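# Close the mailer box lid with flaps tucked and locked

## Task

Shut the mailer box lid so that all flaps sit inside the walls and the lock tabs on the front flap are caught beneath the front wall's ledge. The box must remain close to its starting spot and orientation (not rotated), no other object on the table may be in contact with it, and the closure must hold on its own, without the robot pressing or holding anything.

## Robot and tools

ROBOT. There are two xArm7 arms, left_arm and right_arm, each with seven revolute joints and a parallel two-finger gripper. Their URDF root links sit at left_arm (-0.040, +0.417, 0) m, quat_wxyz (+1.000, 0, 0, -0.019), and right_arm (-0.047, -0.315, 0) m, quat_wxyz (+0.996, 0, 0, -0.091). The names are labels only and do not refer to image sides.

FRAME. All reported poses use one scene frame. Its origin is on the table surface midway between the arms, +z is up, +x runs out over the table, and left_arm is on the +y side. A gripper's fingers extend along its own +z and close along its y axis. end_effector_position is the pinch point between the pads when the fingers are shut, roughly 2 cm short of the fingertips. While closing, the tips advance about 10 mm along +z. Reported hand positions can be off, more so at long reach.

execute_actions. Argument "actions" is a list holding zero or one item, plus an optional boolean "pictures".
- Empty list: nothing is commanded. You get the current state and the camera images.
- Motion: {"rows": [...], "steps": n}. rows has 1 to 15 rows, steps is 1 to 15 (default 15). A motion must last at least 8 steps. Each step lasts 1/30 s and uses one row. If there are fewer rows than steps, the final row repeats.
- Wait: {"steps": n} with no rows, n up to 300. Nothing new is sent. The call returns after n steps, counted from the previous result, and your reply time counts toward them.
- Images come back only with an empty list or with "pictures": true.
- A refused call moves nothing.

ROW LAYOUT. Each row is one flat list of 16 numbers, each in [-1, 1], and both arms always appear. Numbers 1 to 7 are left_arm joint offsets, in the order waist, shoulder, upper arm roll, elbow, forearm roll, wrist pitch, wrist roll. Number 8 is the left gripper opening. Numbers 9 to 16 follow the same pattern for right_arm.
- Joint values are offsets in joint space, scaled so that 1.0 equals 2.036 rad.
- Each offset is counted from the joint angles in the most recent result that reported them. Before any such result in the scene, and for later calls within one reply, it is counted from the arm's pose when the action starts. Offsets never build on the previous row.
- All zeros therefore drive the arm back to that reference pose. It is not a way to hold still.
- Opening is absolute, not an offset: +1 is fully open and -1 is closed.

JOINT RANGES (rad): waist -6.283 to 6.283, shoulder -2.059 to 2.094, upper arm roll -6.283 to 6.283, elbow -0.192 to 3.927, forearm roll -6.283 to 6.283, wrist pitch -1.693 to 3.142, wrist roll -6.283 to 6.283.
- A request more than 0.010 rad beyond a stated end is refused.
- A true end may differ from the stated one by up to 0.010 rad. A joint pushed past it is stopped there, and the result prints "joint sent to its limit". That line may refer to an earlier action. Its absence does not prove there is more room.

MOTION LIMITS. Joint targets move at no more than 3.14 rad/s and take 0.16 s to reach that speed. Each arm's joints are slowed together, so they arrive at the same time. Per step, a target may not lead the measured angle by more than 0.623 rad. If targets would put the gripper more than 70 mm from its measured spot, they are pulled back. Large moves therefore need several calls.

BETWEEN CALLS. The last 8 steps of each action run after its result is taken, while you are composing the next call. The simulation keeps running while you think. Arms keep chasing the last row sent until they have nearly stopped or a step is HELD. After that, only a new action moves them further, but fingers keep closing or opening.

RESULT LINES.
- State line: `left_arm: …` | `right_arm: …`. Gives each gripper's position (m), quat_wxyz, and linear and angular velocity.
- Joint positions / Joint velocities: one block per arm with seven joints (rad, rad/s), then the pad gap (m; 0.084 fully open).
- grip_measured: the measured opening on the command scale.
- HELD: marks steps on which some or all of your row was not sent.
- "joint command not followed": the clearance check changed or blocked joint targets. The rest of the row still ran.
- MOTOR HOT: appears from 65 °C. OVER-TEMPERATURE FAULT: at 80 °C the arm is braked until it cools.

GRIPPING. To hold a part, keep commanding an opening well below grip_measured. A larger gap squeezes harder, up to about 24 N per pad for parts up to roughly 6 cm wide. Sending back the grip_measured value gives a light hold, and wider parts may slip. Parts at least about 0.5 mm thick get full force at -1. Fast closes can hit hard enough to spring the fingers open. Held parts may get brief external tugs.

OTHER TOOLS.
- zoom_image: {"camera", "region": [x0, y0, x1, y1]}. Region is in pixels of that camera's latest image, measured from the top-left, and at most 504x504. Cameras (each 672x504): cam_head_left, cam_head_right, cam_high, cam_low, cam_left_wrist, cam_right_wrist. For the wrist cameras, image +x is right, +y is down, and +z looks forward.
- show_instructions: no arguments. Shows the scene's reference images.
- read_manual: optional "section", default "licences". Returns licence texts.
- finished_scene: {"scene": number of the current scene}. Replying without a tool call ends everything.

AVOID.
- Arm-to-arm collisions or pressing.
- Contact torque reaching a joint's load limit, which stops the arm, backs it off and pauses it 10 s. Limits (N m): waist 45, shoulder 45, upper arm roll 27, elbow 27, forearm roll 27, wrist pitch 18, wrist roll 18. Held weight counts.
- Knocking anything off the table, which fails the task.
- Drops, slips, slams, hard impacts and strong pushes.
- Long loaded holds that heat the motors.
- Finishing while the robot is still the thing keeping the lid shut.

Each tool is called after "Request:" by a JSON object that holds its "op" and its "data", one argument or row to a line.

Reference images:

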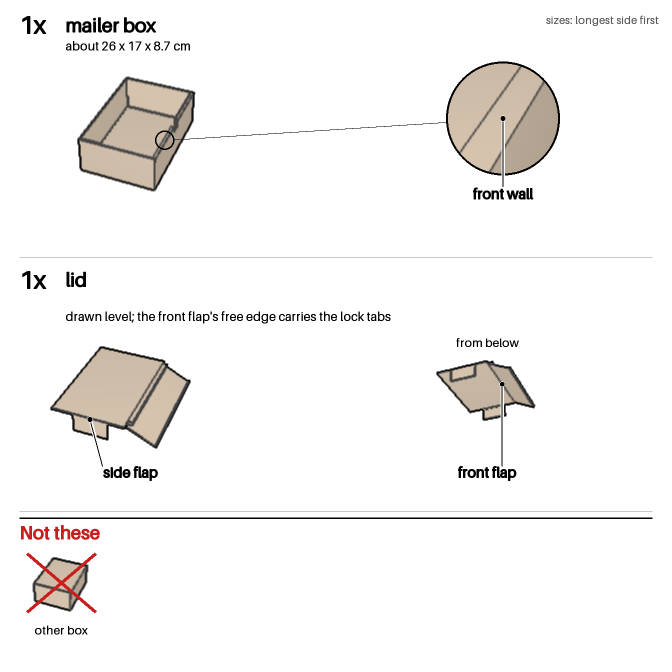

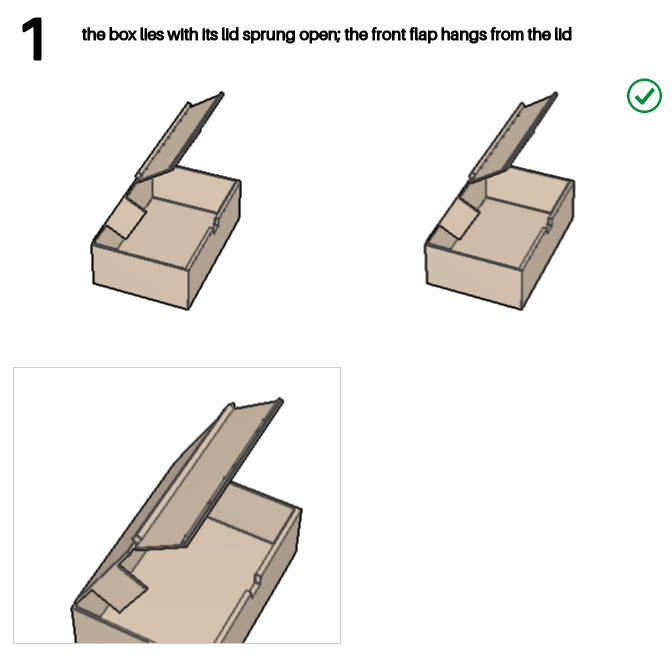

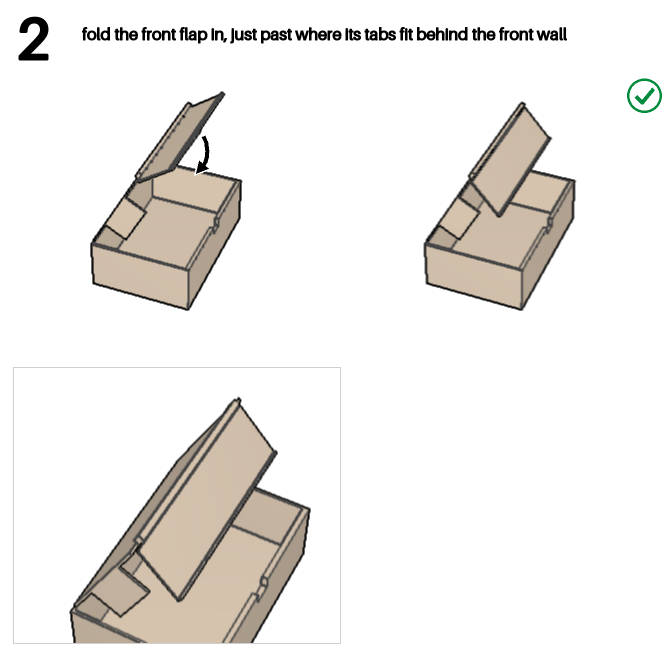

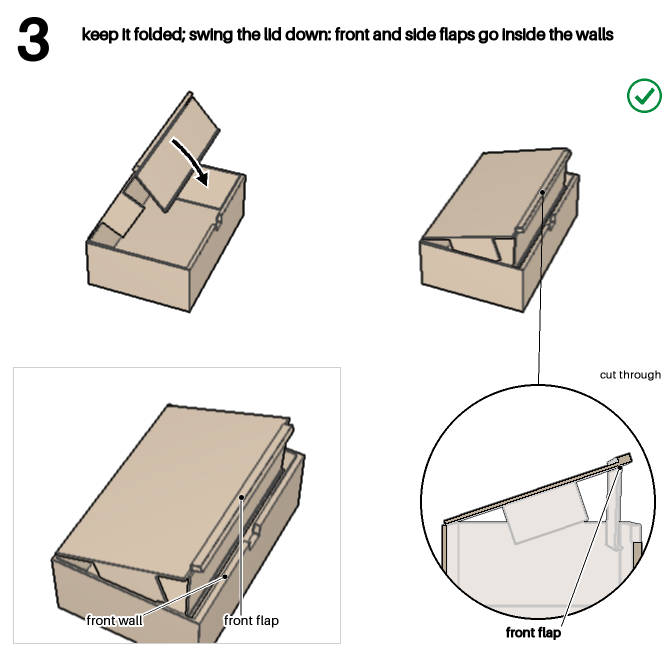

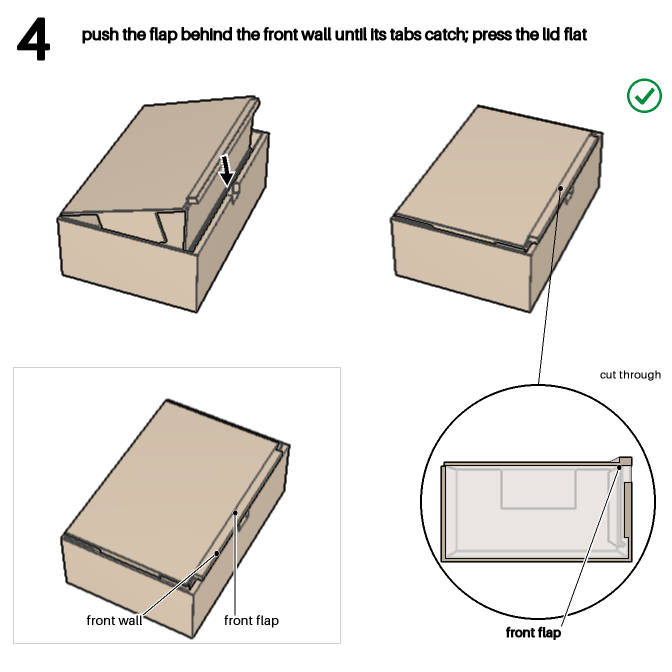

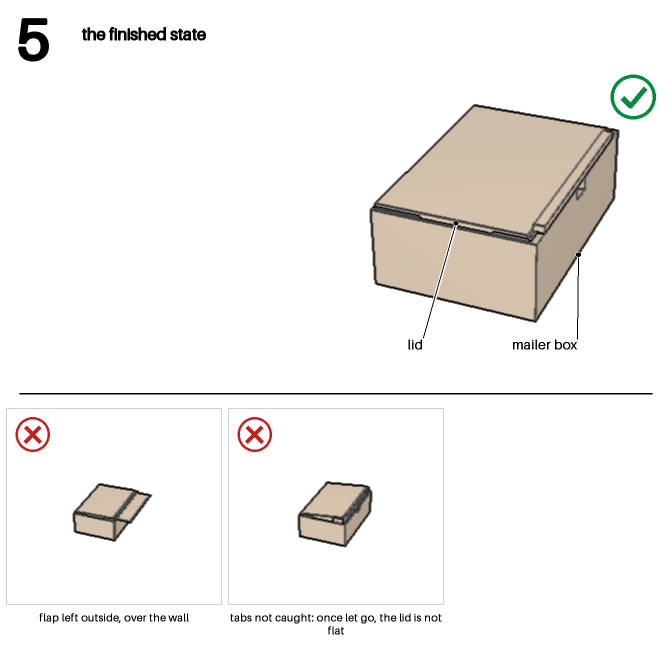

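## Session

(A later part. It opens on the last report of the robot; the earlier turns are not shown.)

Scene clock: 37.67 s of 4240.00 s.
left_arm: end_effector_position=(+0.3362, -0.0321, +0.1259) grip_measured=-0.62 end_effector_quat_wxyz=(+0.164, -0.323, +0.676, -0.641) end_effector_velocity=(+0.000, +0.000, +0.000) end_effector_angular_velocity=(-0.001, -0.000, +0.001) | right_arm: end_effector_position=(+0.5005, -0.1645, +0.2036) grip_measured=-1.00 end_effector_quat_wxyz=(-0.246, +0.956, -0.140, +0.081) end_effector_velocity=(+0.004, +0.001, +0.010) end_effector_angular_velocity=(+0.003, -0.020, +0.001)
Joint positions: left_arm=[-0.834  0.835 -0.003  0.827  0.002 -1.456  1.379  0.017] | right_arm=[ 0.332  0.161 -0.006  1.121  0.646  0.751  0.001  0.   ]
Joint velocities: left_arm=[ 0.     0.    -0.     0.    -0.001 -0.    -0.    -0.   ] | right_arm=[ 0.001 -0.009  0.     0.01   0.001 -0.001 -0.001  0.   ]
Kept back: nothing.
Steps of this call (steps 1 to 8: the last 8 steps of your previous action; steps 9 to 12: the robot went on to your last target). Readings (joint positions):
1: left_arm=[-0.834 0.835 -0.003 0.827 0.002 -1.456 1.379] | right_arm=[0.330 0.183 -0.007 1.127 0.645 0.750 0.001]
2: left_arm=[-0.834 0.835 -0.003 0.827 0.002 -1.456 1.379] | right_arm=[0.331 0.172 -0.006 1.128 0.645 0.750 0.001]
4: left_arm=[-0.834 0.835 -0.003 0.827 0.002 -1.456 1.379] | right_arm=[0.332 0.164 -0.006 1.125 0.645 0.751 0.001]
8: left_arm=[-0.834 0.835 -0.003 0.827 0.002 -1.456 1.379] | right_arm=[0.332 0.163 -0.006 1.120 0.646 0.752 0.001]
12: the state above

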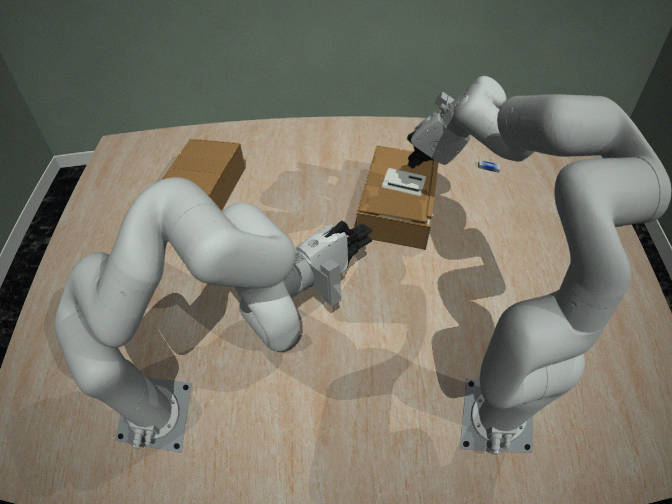

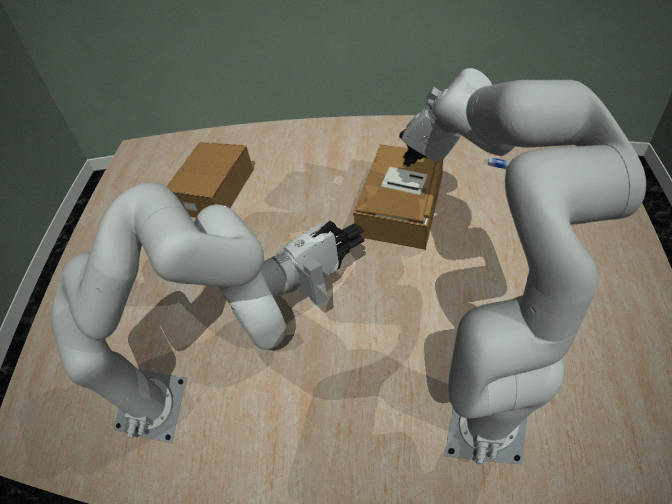

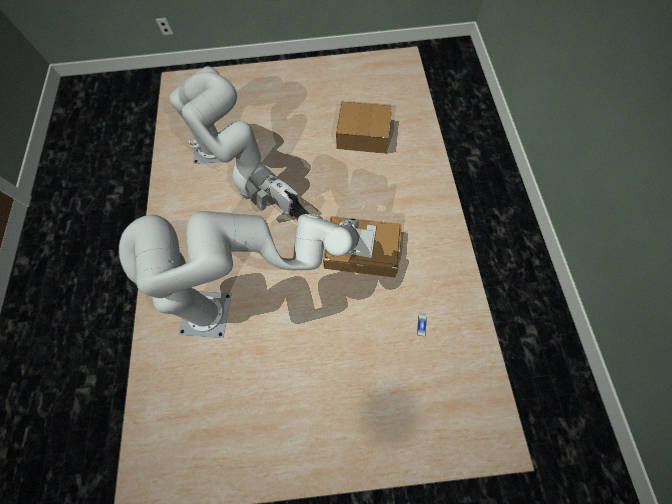

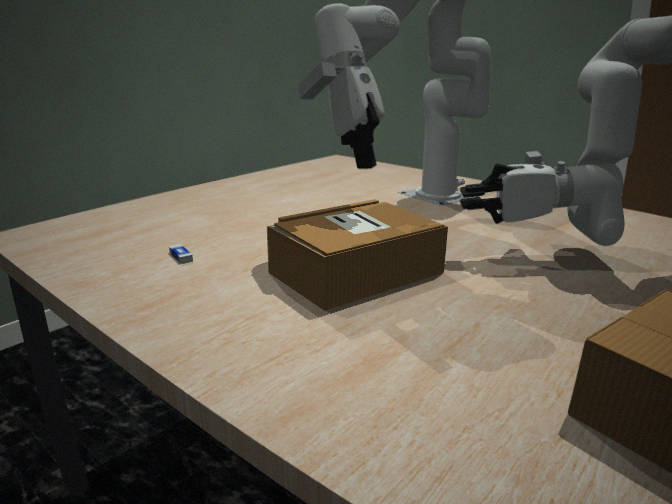

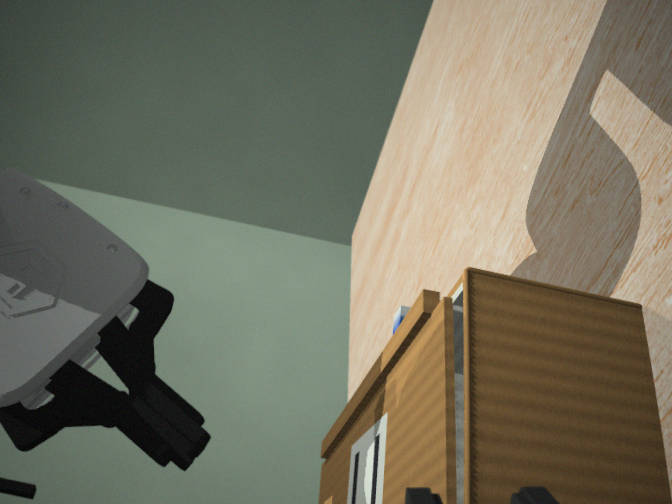

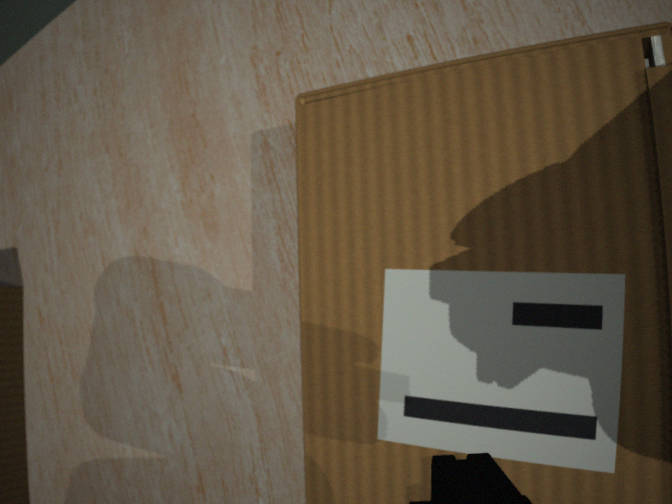

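Request:
{"op": "execute_actions", "data": {
  "actions": [
    {"rows":[[0,0,0,0,0,0,0,-0.6,-0.004,0.081,0,0,0,0,0,-1]]}
  ]
}}

Request:
{"op": "execute_actions", "data": {
  "actions": [
    {"steps":14}
  ]
}}

Request:
{"op": "execute_actions", "data": {
  "actions": [
    {"rows":[[0,0,0,0,0,0,0,-0.6,0.009,-0.006,0,-0.009,0,0,0,-1],[0,0,0,0,0,0,0,-0.6,0.009,-0.006,0,-0.009,0,0,0,-1],[0,0,0,0,0,0,0,-0.6,0.018,-0.0125,0,-0.018,0,0,0,-1],[0,0,0,0,0,0,0,-0.6,0.018,-0.0125,0,-0.018,0,0,0,-1],[0,0,0,0,0,0,0,-0.6,0.028,-0.019,0,-0.027,0,0,0,-1],[0,0,0,0,0,0,0,-0.6,0.028,-0.019,0,-0.027,0,0,0,-1],[0,0,0,0,0,0,0,-0.6,0.037,-0.026,0,-0.035,0,0,0,-1]]}
  ]
}}

Request:
{"op": "execute_actions", "data": {
  "actions": [
    {"rows":[[0,0,0,0,0,0,0,-0.6,0,-0.08,0,0,0,0,0,-1]]}
  ]
}}

Request:
{"op": "execute_actions", "data": {
  "actions": [
    {"steps":12}
  ],
  "pictures": true
}}

Scene clock: 38.63 s of 4240.00 s.
left_arm: end_effector_position=(+0.3362, -0.0321, +0.1259) grip_measured=-0.62 end_effector_quat_wxyz=(+0.164, -0.323, +0.676, -0.641) end_effector_velocity=(-0.000, -0.000, +0.000) end_effector_angular_velocity=(-0.001, -0.000, -0.001) | right_arm: end_effector_position=(+0.4876, -0.1700, +0.1317) grip_measured=-1.00 end_effector_quat_wxyz=(-0.227, +0.961, -0.157, +0.022) end_effector_velocity=(-0.130, -0.034, -0.394) end_effector_angular_velocity=(-0.102, +0.750, -0.022)
Joint positions: left_arm=[-0.834  0.835 -0.003  0.827  0.002 -1.456  1.379  0.017] | right_arm=[ 0.326  0.287 -0.006  1.118  0.646  0.752  0.001  0.   ]
Joint velocities: left_arm=[-0.    -0.    -0.     0.001  0.001  0.    -0.     0.   ] | right_arm=[-0.029  0.625 -0.002 -0.116 -0.002  0.019  0.     0.   ]
Steps of this call (steps 1 to 22: the robot went on to your last target; steps 23 to 29: the first 7 steps of this action). Readings (joint positions):
23: left_arm=[-0.834 0.835 -0.003 0.827 0.002 -1.456 1.379] | right_arm=[0.332 0.161 -0.006 1.122 0.646 0.751 0.001]
24: left_arm=[-0.834 0.835 -0.003 0.827 0.002 -1.456 1.379] | right_arm=[0.332 0.165 -0.006 1.124 0.646 0.751 0.001]
26: left_arm=[-0.834 0.835 -0.003 0.827 0.002 -1.456 1.379] | right_arm=[0.330 0.206 -0.006 1.130 0.646 0.750 0.001]
29: the state above

Scene clock: 39.10 s of 4240.00 s.
left_arm: end_effector_position=(+0.3362, -0.0321, +0.1259) grip_measured=-0.62 end_effector_quat_wxyz=(+0.164, -0.323, +0.676, -0.641) end_effector_velocity=(+0.000, +0.000, -0.001) end_effector_angular_velocity=(+0.003, +0.000, -0.000) | right_arm: end_effector_position=(+0.4850, -0.1712, +0.1139) grip_measured=-1.00 end_effector_quat_wxyz=(-0.222, +0.961, -0.162, +0.008) end_effector_velocity=(+0.001, -0.002, -0.001) end_effector_angular_velocity=(-0.001, -0.000, -0.005)
Joint positions: left_arm=[-0.834  0.835 -0.003  0.827  0.002 -1.456  1.379  0.017] | right_arm=[ 0.324  0.324 -0.006  1.123  0.646  0.751  0.001  0.   ]
Joint velocities: left_arm=[-0.001 -0.     0.002 -0.001  0.     0.002  0.    -0.   ] | right_arm=[-0.003  0.002  0.    -0.001  0.001 -0.003 -0.     0.   ]
Kept back: nothing.
Steps of this call (steps 1 to 8: the last 8 steps of your previous action; steps 9 to 14: the robot went on to your last target). Readings (joint positions):
1: left_arm=[-0.834 0.835 -0.003 0.827 0.002 -1.456 1.379] | right_arm=[0.325 0.305 -0.006 1.115 0.646 0.752 0.001]
2: left_arm=[-0.834 0.835 -0.003 0.827 0.002 -1.456 1.379] | right_arm=[0.324 0.315 -0.006 1.114 0.646 0.752 0.001]
4: left_arm=[-0.834 0.835 -0.003 0.827 0.002 -1.456 1.379] | right_arm=[0.324 0.320 -0.006 1.122 0.646 0.752 0.001]
8: left_arm=[-0.834 0.835 -0.003 0.827 0.002 -1.456 1.379] | right_arm=[0.324 0.323 -0.006 1.123 0.646 0.751 0.001]
14: the state above

Scene clock: 39.33 s of 4240.00 s.
left_arm: end_effector_position=(+0.3362, -0.0321, +0.1259) grip_measured=-0.62 end_effector_quat_wxyz=(+0.164, -0.323, +0.676, -0.641) end_effector_velocity=(-0.000, -0.001, +0.000) end_effector_angular_velocity=(-0.001, +0.001, -0.002) | right_arm: end_effector_position=(+0.4698, -0.1554, +0.1139) grip_measured=-1.00 end_effector_quat_wxyz=(-0.221, +0.964, -0.147, +0.001) end_effector_velocity=(-0.126, +0.152, +0.001) end_effector_angular_velocity=(+0.005, +0.073, +0.316)
Joint positions: left_arm=[-0.834  0.835 -0.003  0.827  0.002 -1.456  1.379  0.017] | right_arm=[ 0.36   0.298 -0.008  1.088  0.646  0.75   0.001  0.   ]
Joint velocities: left_arm=[-0.001  0.     0.     0.     0.001  0.    -0.001  0.   ] | right_arm=[ 0.278 -0.184  0.036 -0.246  0.     0.011  0.001  0.   ]
Steps of this call (steps 1 to 7: the first 7 steps of this action). Readings (joint positions):
1: left_arm=[-0.834 0.835 -0.003 0.827 0.002 -1.456 1.379] | right_arm=[0.324 0.324 -0.006 1.123 0.646 0.751 0.001]
2: left_arm=[-0.834 0.835 -0.003 0.827 0.002 -1.456 1.379] | right_arm=[0.327 0.322 -0.007 1.121 0.646 0.750 0.001]
4: left_arm=[-0.834 0.835 -0.003 0.827 0.002 -1.456 1.379] | right_arm=[0.336 0.315 -0.009 1.111 0.646 0.749 0.001]
7: the state above

Scene clock: 39.83 s of 4240.00 s.
left_arm: end_effector_position=(+0.3362, -0.0321, +0.1259) grip_measured=-0.62 end_effector_quat_wxyz=(+0.164, -0.323, +0.676, -0.641) end_effector_velocity=(-0.000, +0.000, -0.000) end_effector_angular_velocity=(+0.001, -0.001, -0.001) | right_arm: end_effector_position=(+0.4666, -0.1324, +0.1812) grip_measured=-1.00 end_effector_quat_wxyz=(-0.240, +0.963, -0.113, +0.049) end_effector_velocity=(+0.111, +0.014, +0.393) end_effector_angular_velocity=(+0.156, -0.755, -0.028)
Joint positions: left_arm=[-0.834  0.835 -0.003  0.827  0.002 -1.456  1.379  0.017] | right_arm=[ 0.399  0.146 -0.005  1.054  0.646  0.752  0.001  0.   ]
Joint velocities: left_arm=[ 0.     0.    -0.    -0.     0.001 -0.     0.001 -0.   ] | right_arm=[-0.006 -0.603 -0.006  0.144  0.004 -0.029 -0.     0.   ]
Steps of this call (steps 1 to 8: the last 8 steps of your previous action; steps 9 to 15: the first 7 steps of this action, its rows measured from where the robot was after step 8). Readings (joint positions):
8: left_arm=[-0.834 0.835 -0.003 0.827 0.002 -1.456 1.379] | right_arm=[0.398 0.272 -0.005 1.054 0.646 0.751 0.001]
9: left_arm=[-0.834 0.835 -0.003 0.827 0.002 -1.456 1.379] | right_arm=[0.399 0.271 -0.005 1.053 0.646 0.751 0.001]
10: left_arm=[-0.834 0.835 -0.003 0.827 0.002 -1.456 1.379] | right_arm=[0.399 0.266 -0.005 1.052 0.646 0.752 0.001]
12: left_arm=[-0.834 0.835 -0.003 0.827 0.002 -1.456 1.379] | right_arm=[0.399 0.227 -0.005 1.041 0.645 0.754 0.001]
15: the state above

Scene clock: 40.23 s of 4240.00 s.
left_arm: end_effector_position=(+0.3362, -0.0321, +0.1259) grip_measured=-0.62 end_effector_quat_wxyz=(+0.164, -0.323, +0.676, -0.641) end_effector_velocity=(+0.000, +0.000, +0.000) end_effector_angular_velocity=(-0.000, -0.001, -0.000) | right_arm: end_effector_position=(+0.4691, -0.1321, +0.2003) grip_measured=-1.00 end_effector_quat_wxyz=(-0.246, +0.961, -0.110, +0.065) end_effector_velocity=(+0.004, -0.000, +0.009) end_effector_angular_velocity=(+0.004, -0.017, -0.004)
Joint positions: left_arm=[-0.834  0.835 -0.003  0.827  0.002 -1.456  1.379  0.017] | right_arm=[ 0.398  0.111 -0.005  1.053  0.646  0.751  0.001  0.   ]
Joint velocities: left_arm=[ 0.001  0.    -0.001  0.     0.001 -0.001  0.001 -0.   ] | right_arm=[-0.001 -0.008 -0.001  0.009  0.    -0.001  0.001  0.   ]
Kept back: nothing.
Steps of this call (steps 1 to 8: the last 8 steps of your previous action; steps 9 to 12: the robot went on to your last target). Readings (joint positions):
1: left_arm=[-0.834 0.835 -0.003 0.827 0.002 -1.456 1.379] | right_arm=[0.398 0.130 -0.005 1.058 0.646 0.751 0.001]
2: left_arm=[-0.834 0.835 -0.003 0.827 0.002 -1.456 1.379] | right_arm=[0.398 0.120 -0.005 1.059 0.646 0.751 0.001]
4: left_arm=[-0.834 0.835 -0.003 0.827 0.002 -1.456 1.379] | right_arm=[0.398 0.113 -0.005 1.056 0.646 0.751 0.001]
8: left_arm=[-0.834 0.835 -0.003 0.827 0.002 -1.456 1.379] | right_arm=[0.398 0.112 -0.005 1.051 0.646 0.752 0.001]
12: the state above

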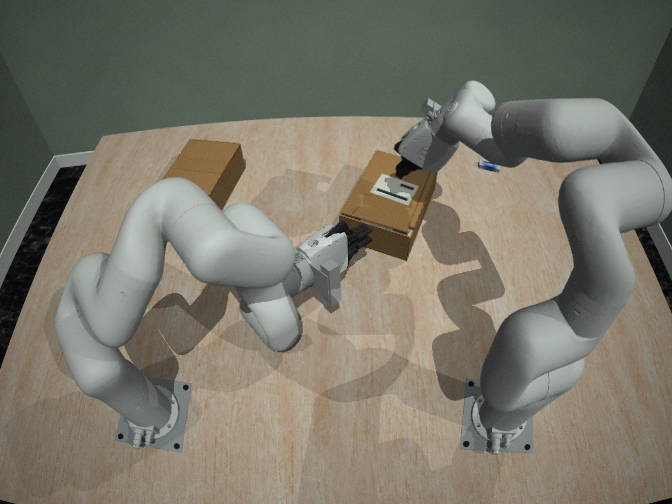

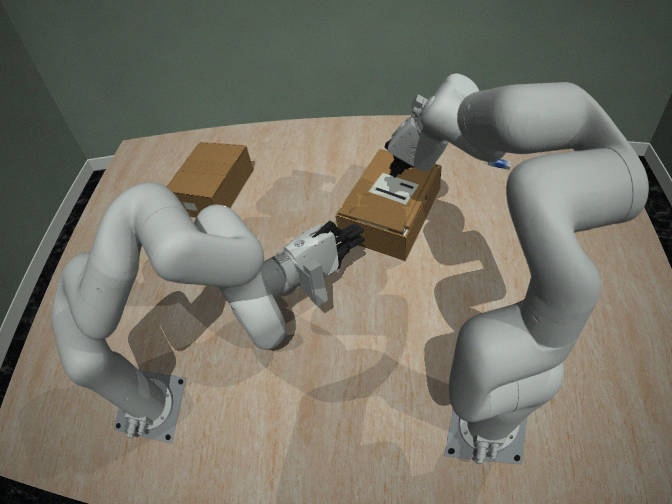

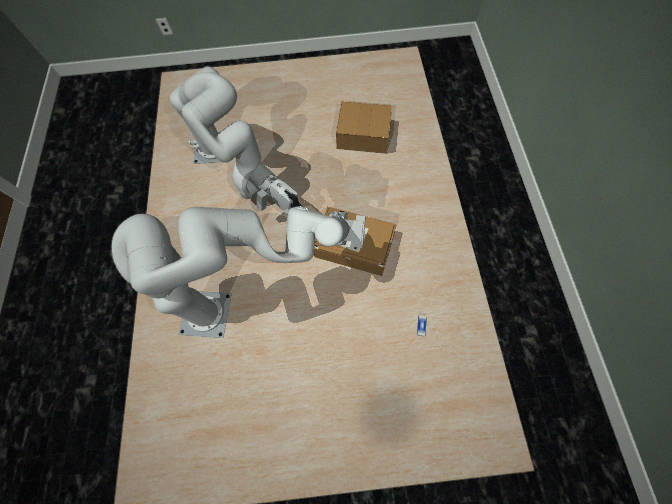

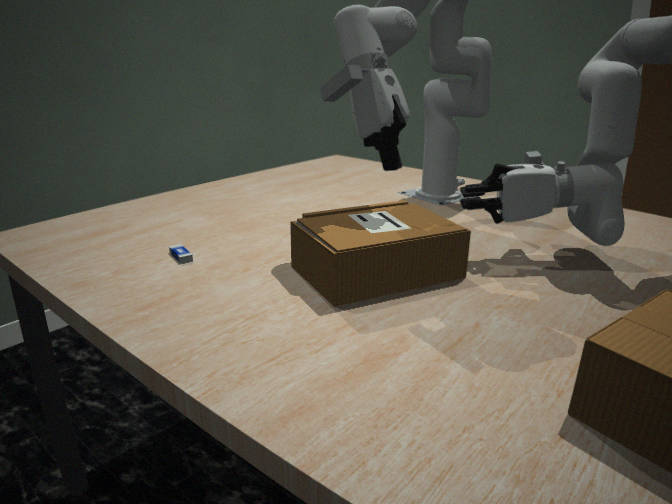

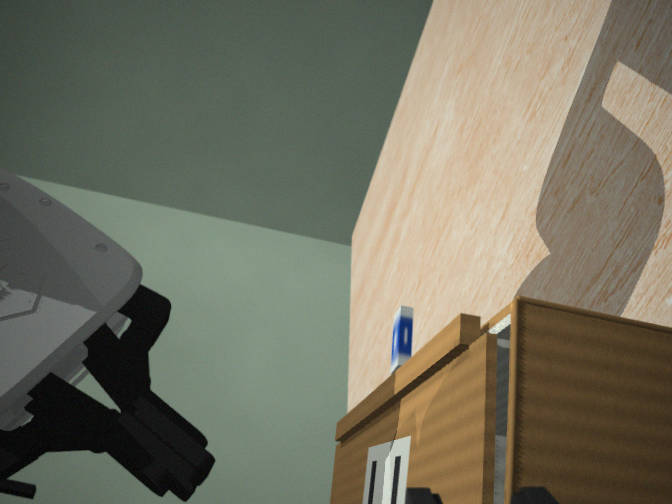

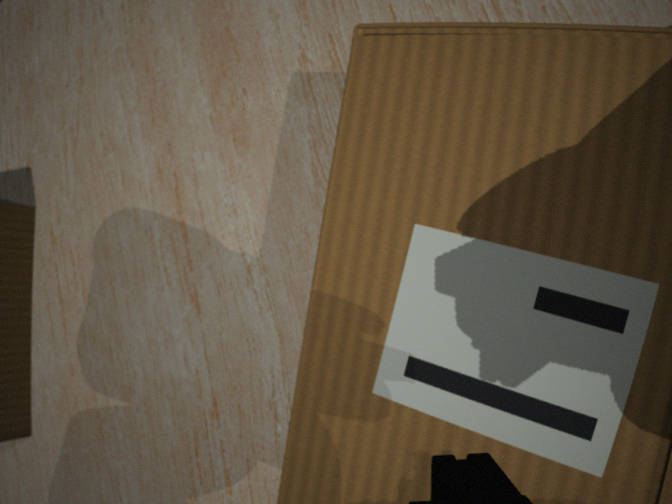

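Close to the original pose.

Request:
{"op": "finished_scene", "data": {
  "scene": 1
}}

The scene is finished: the task was done.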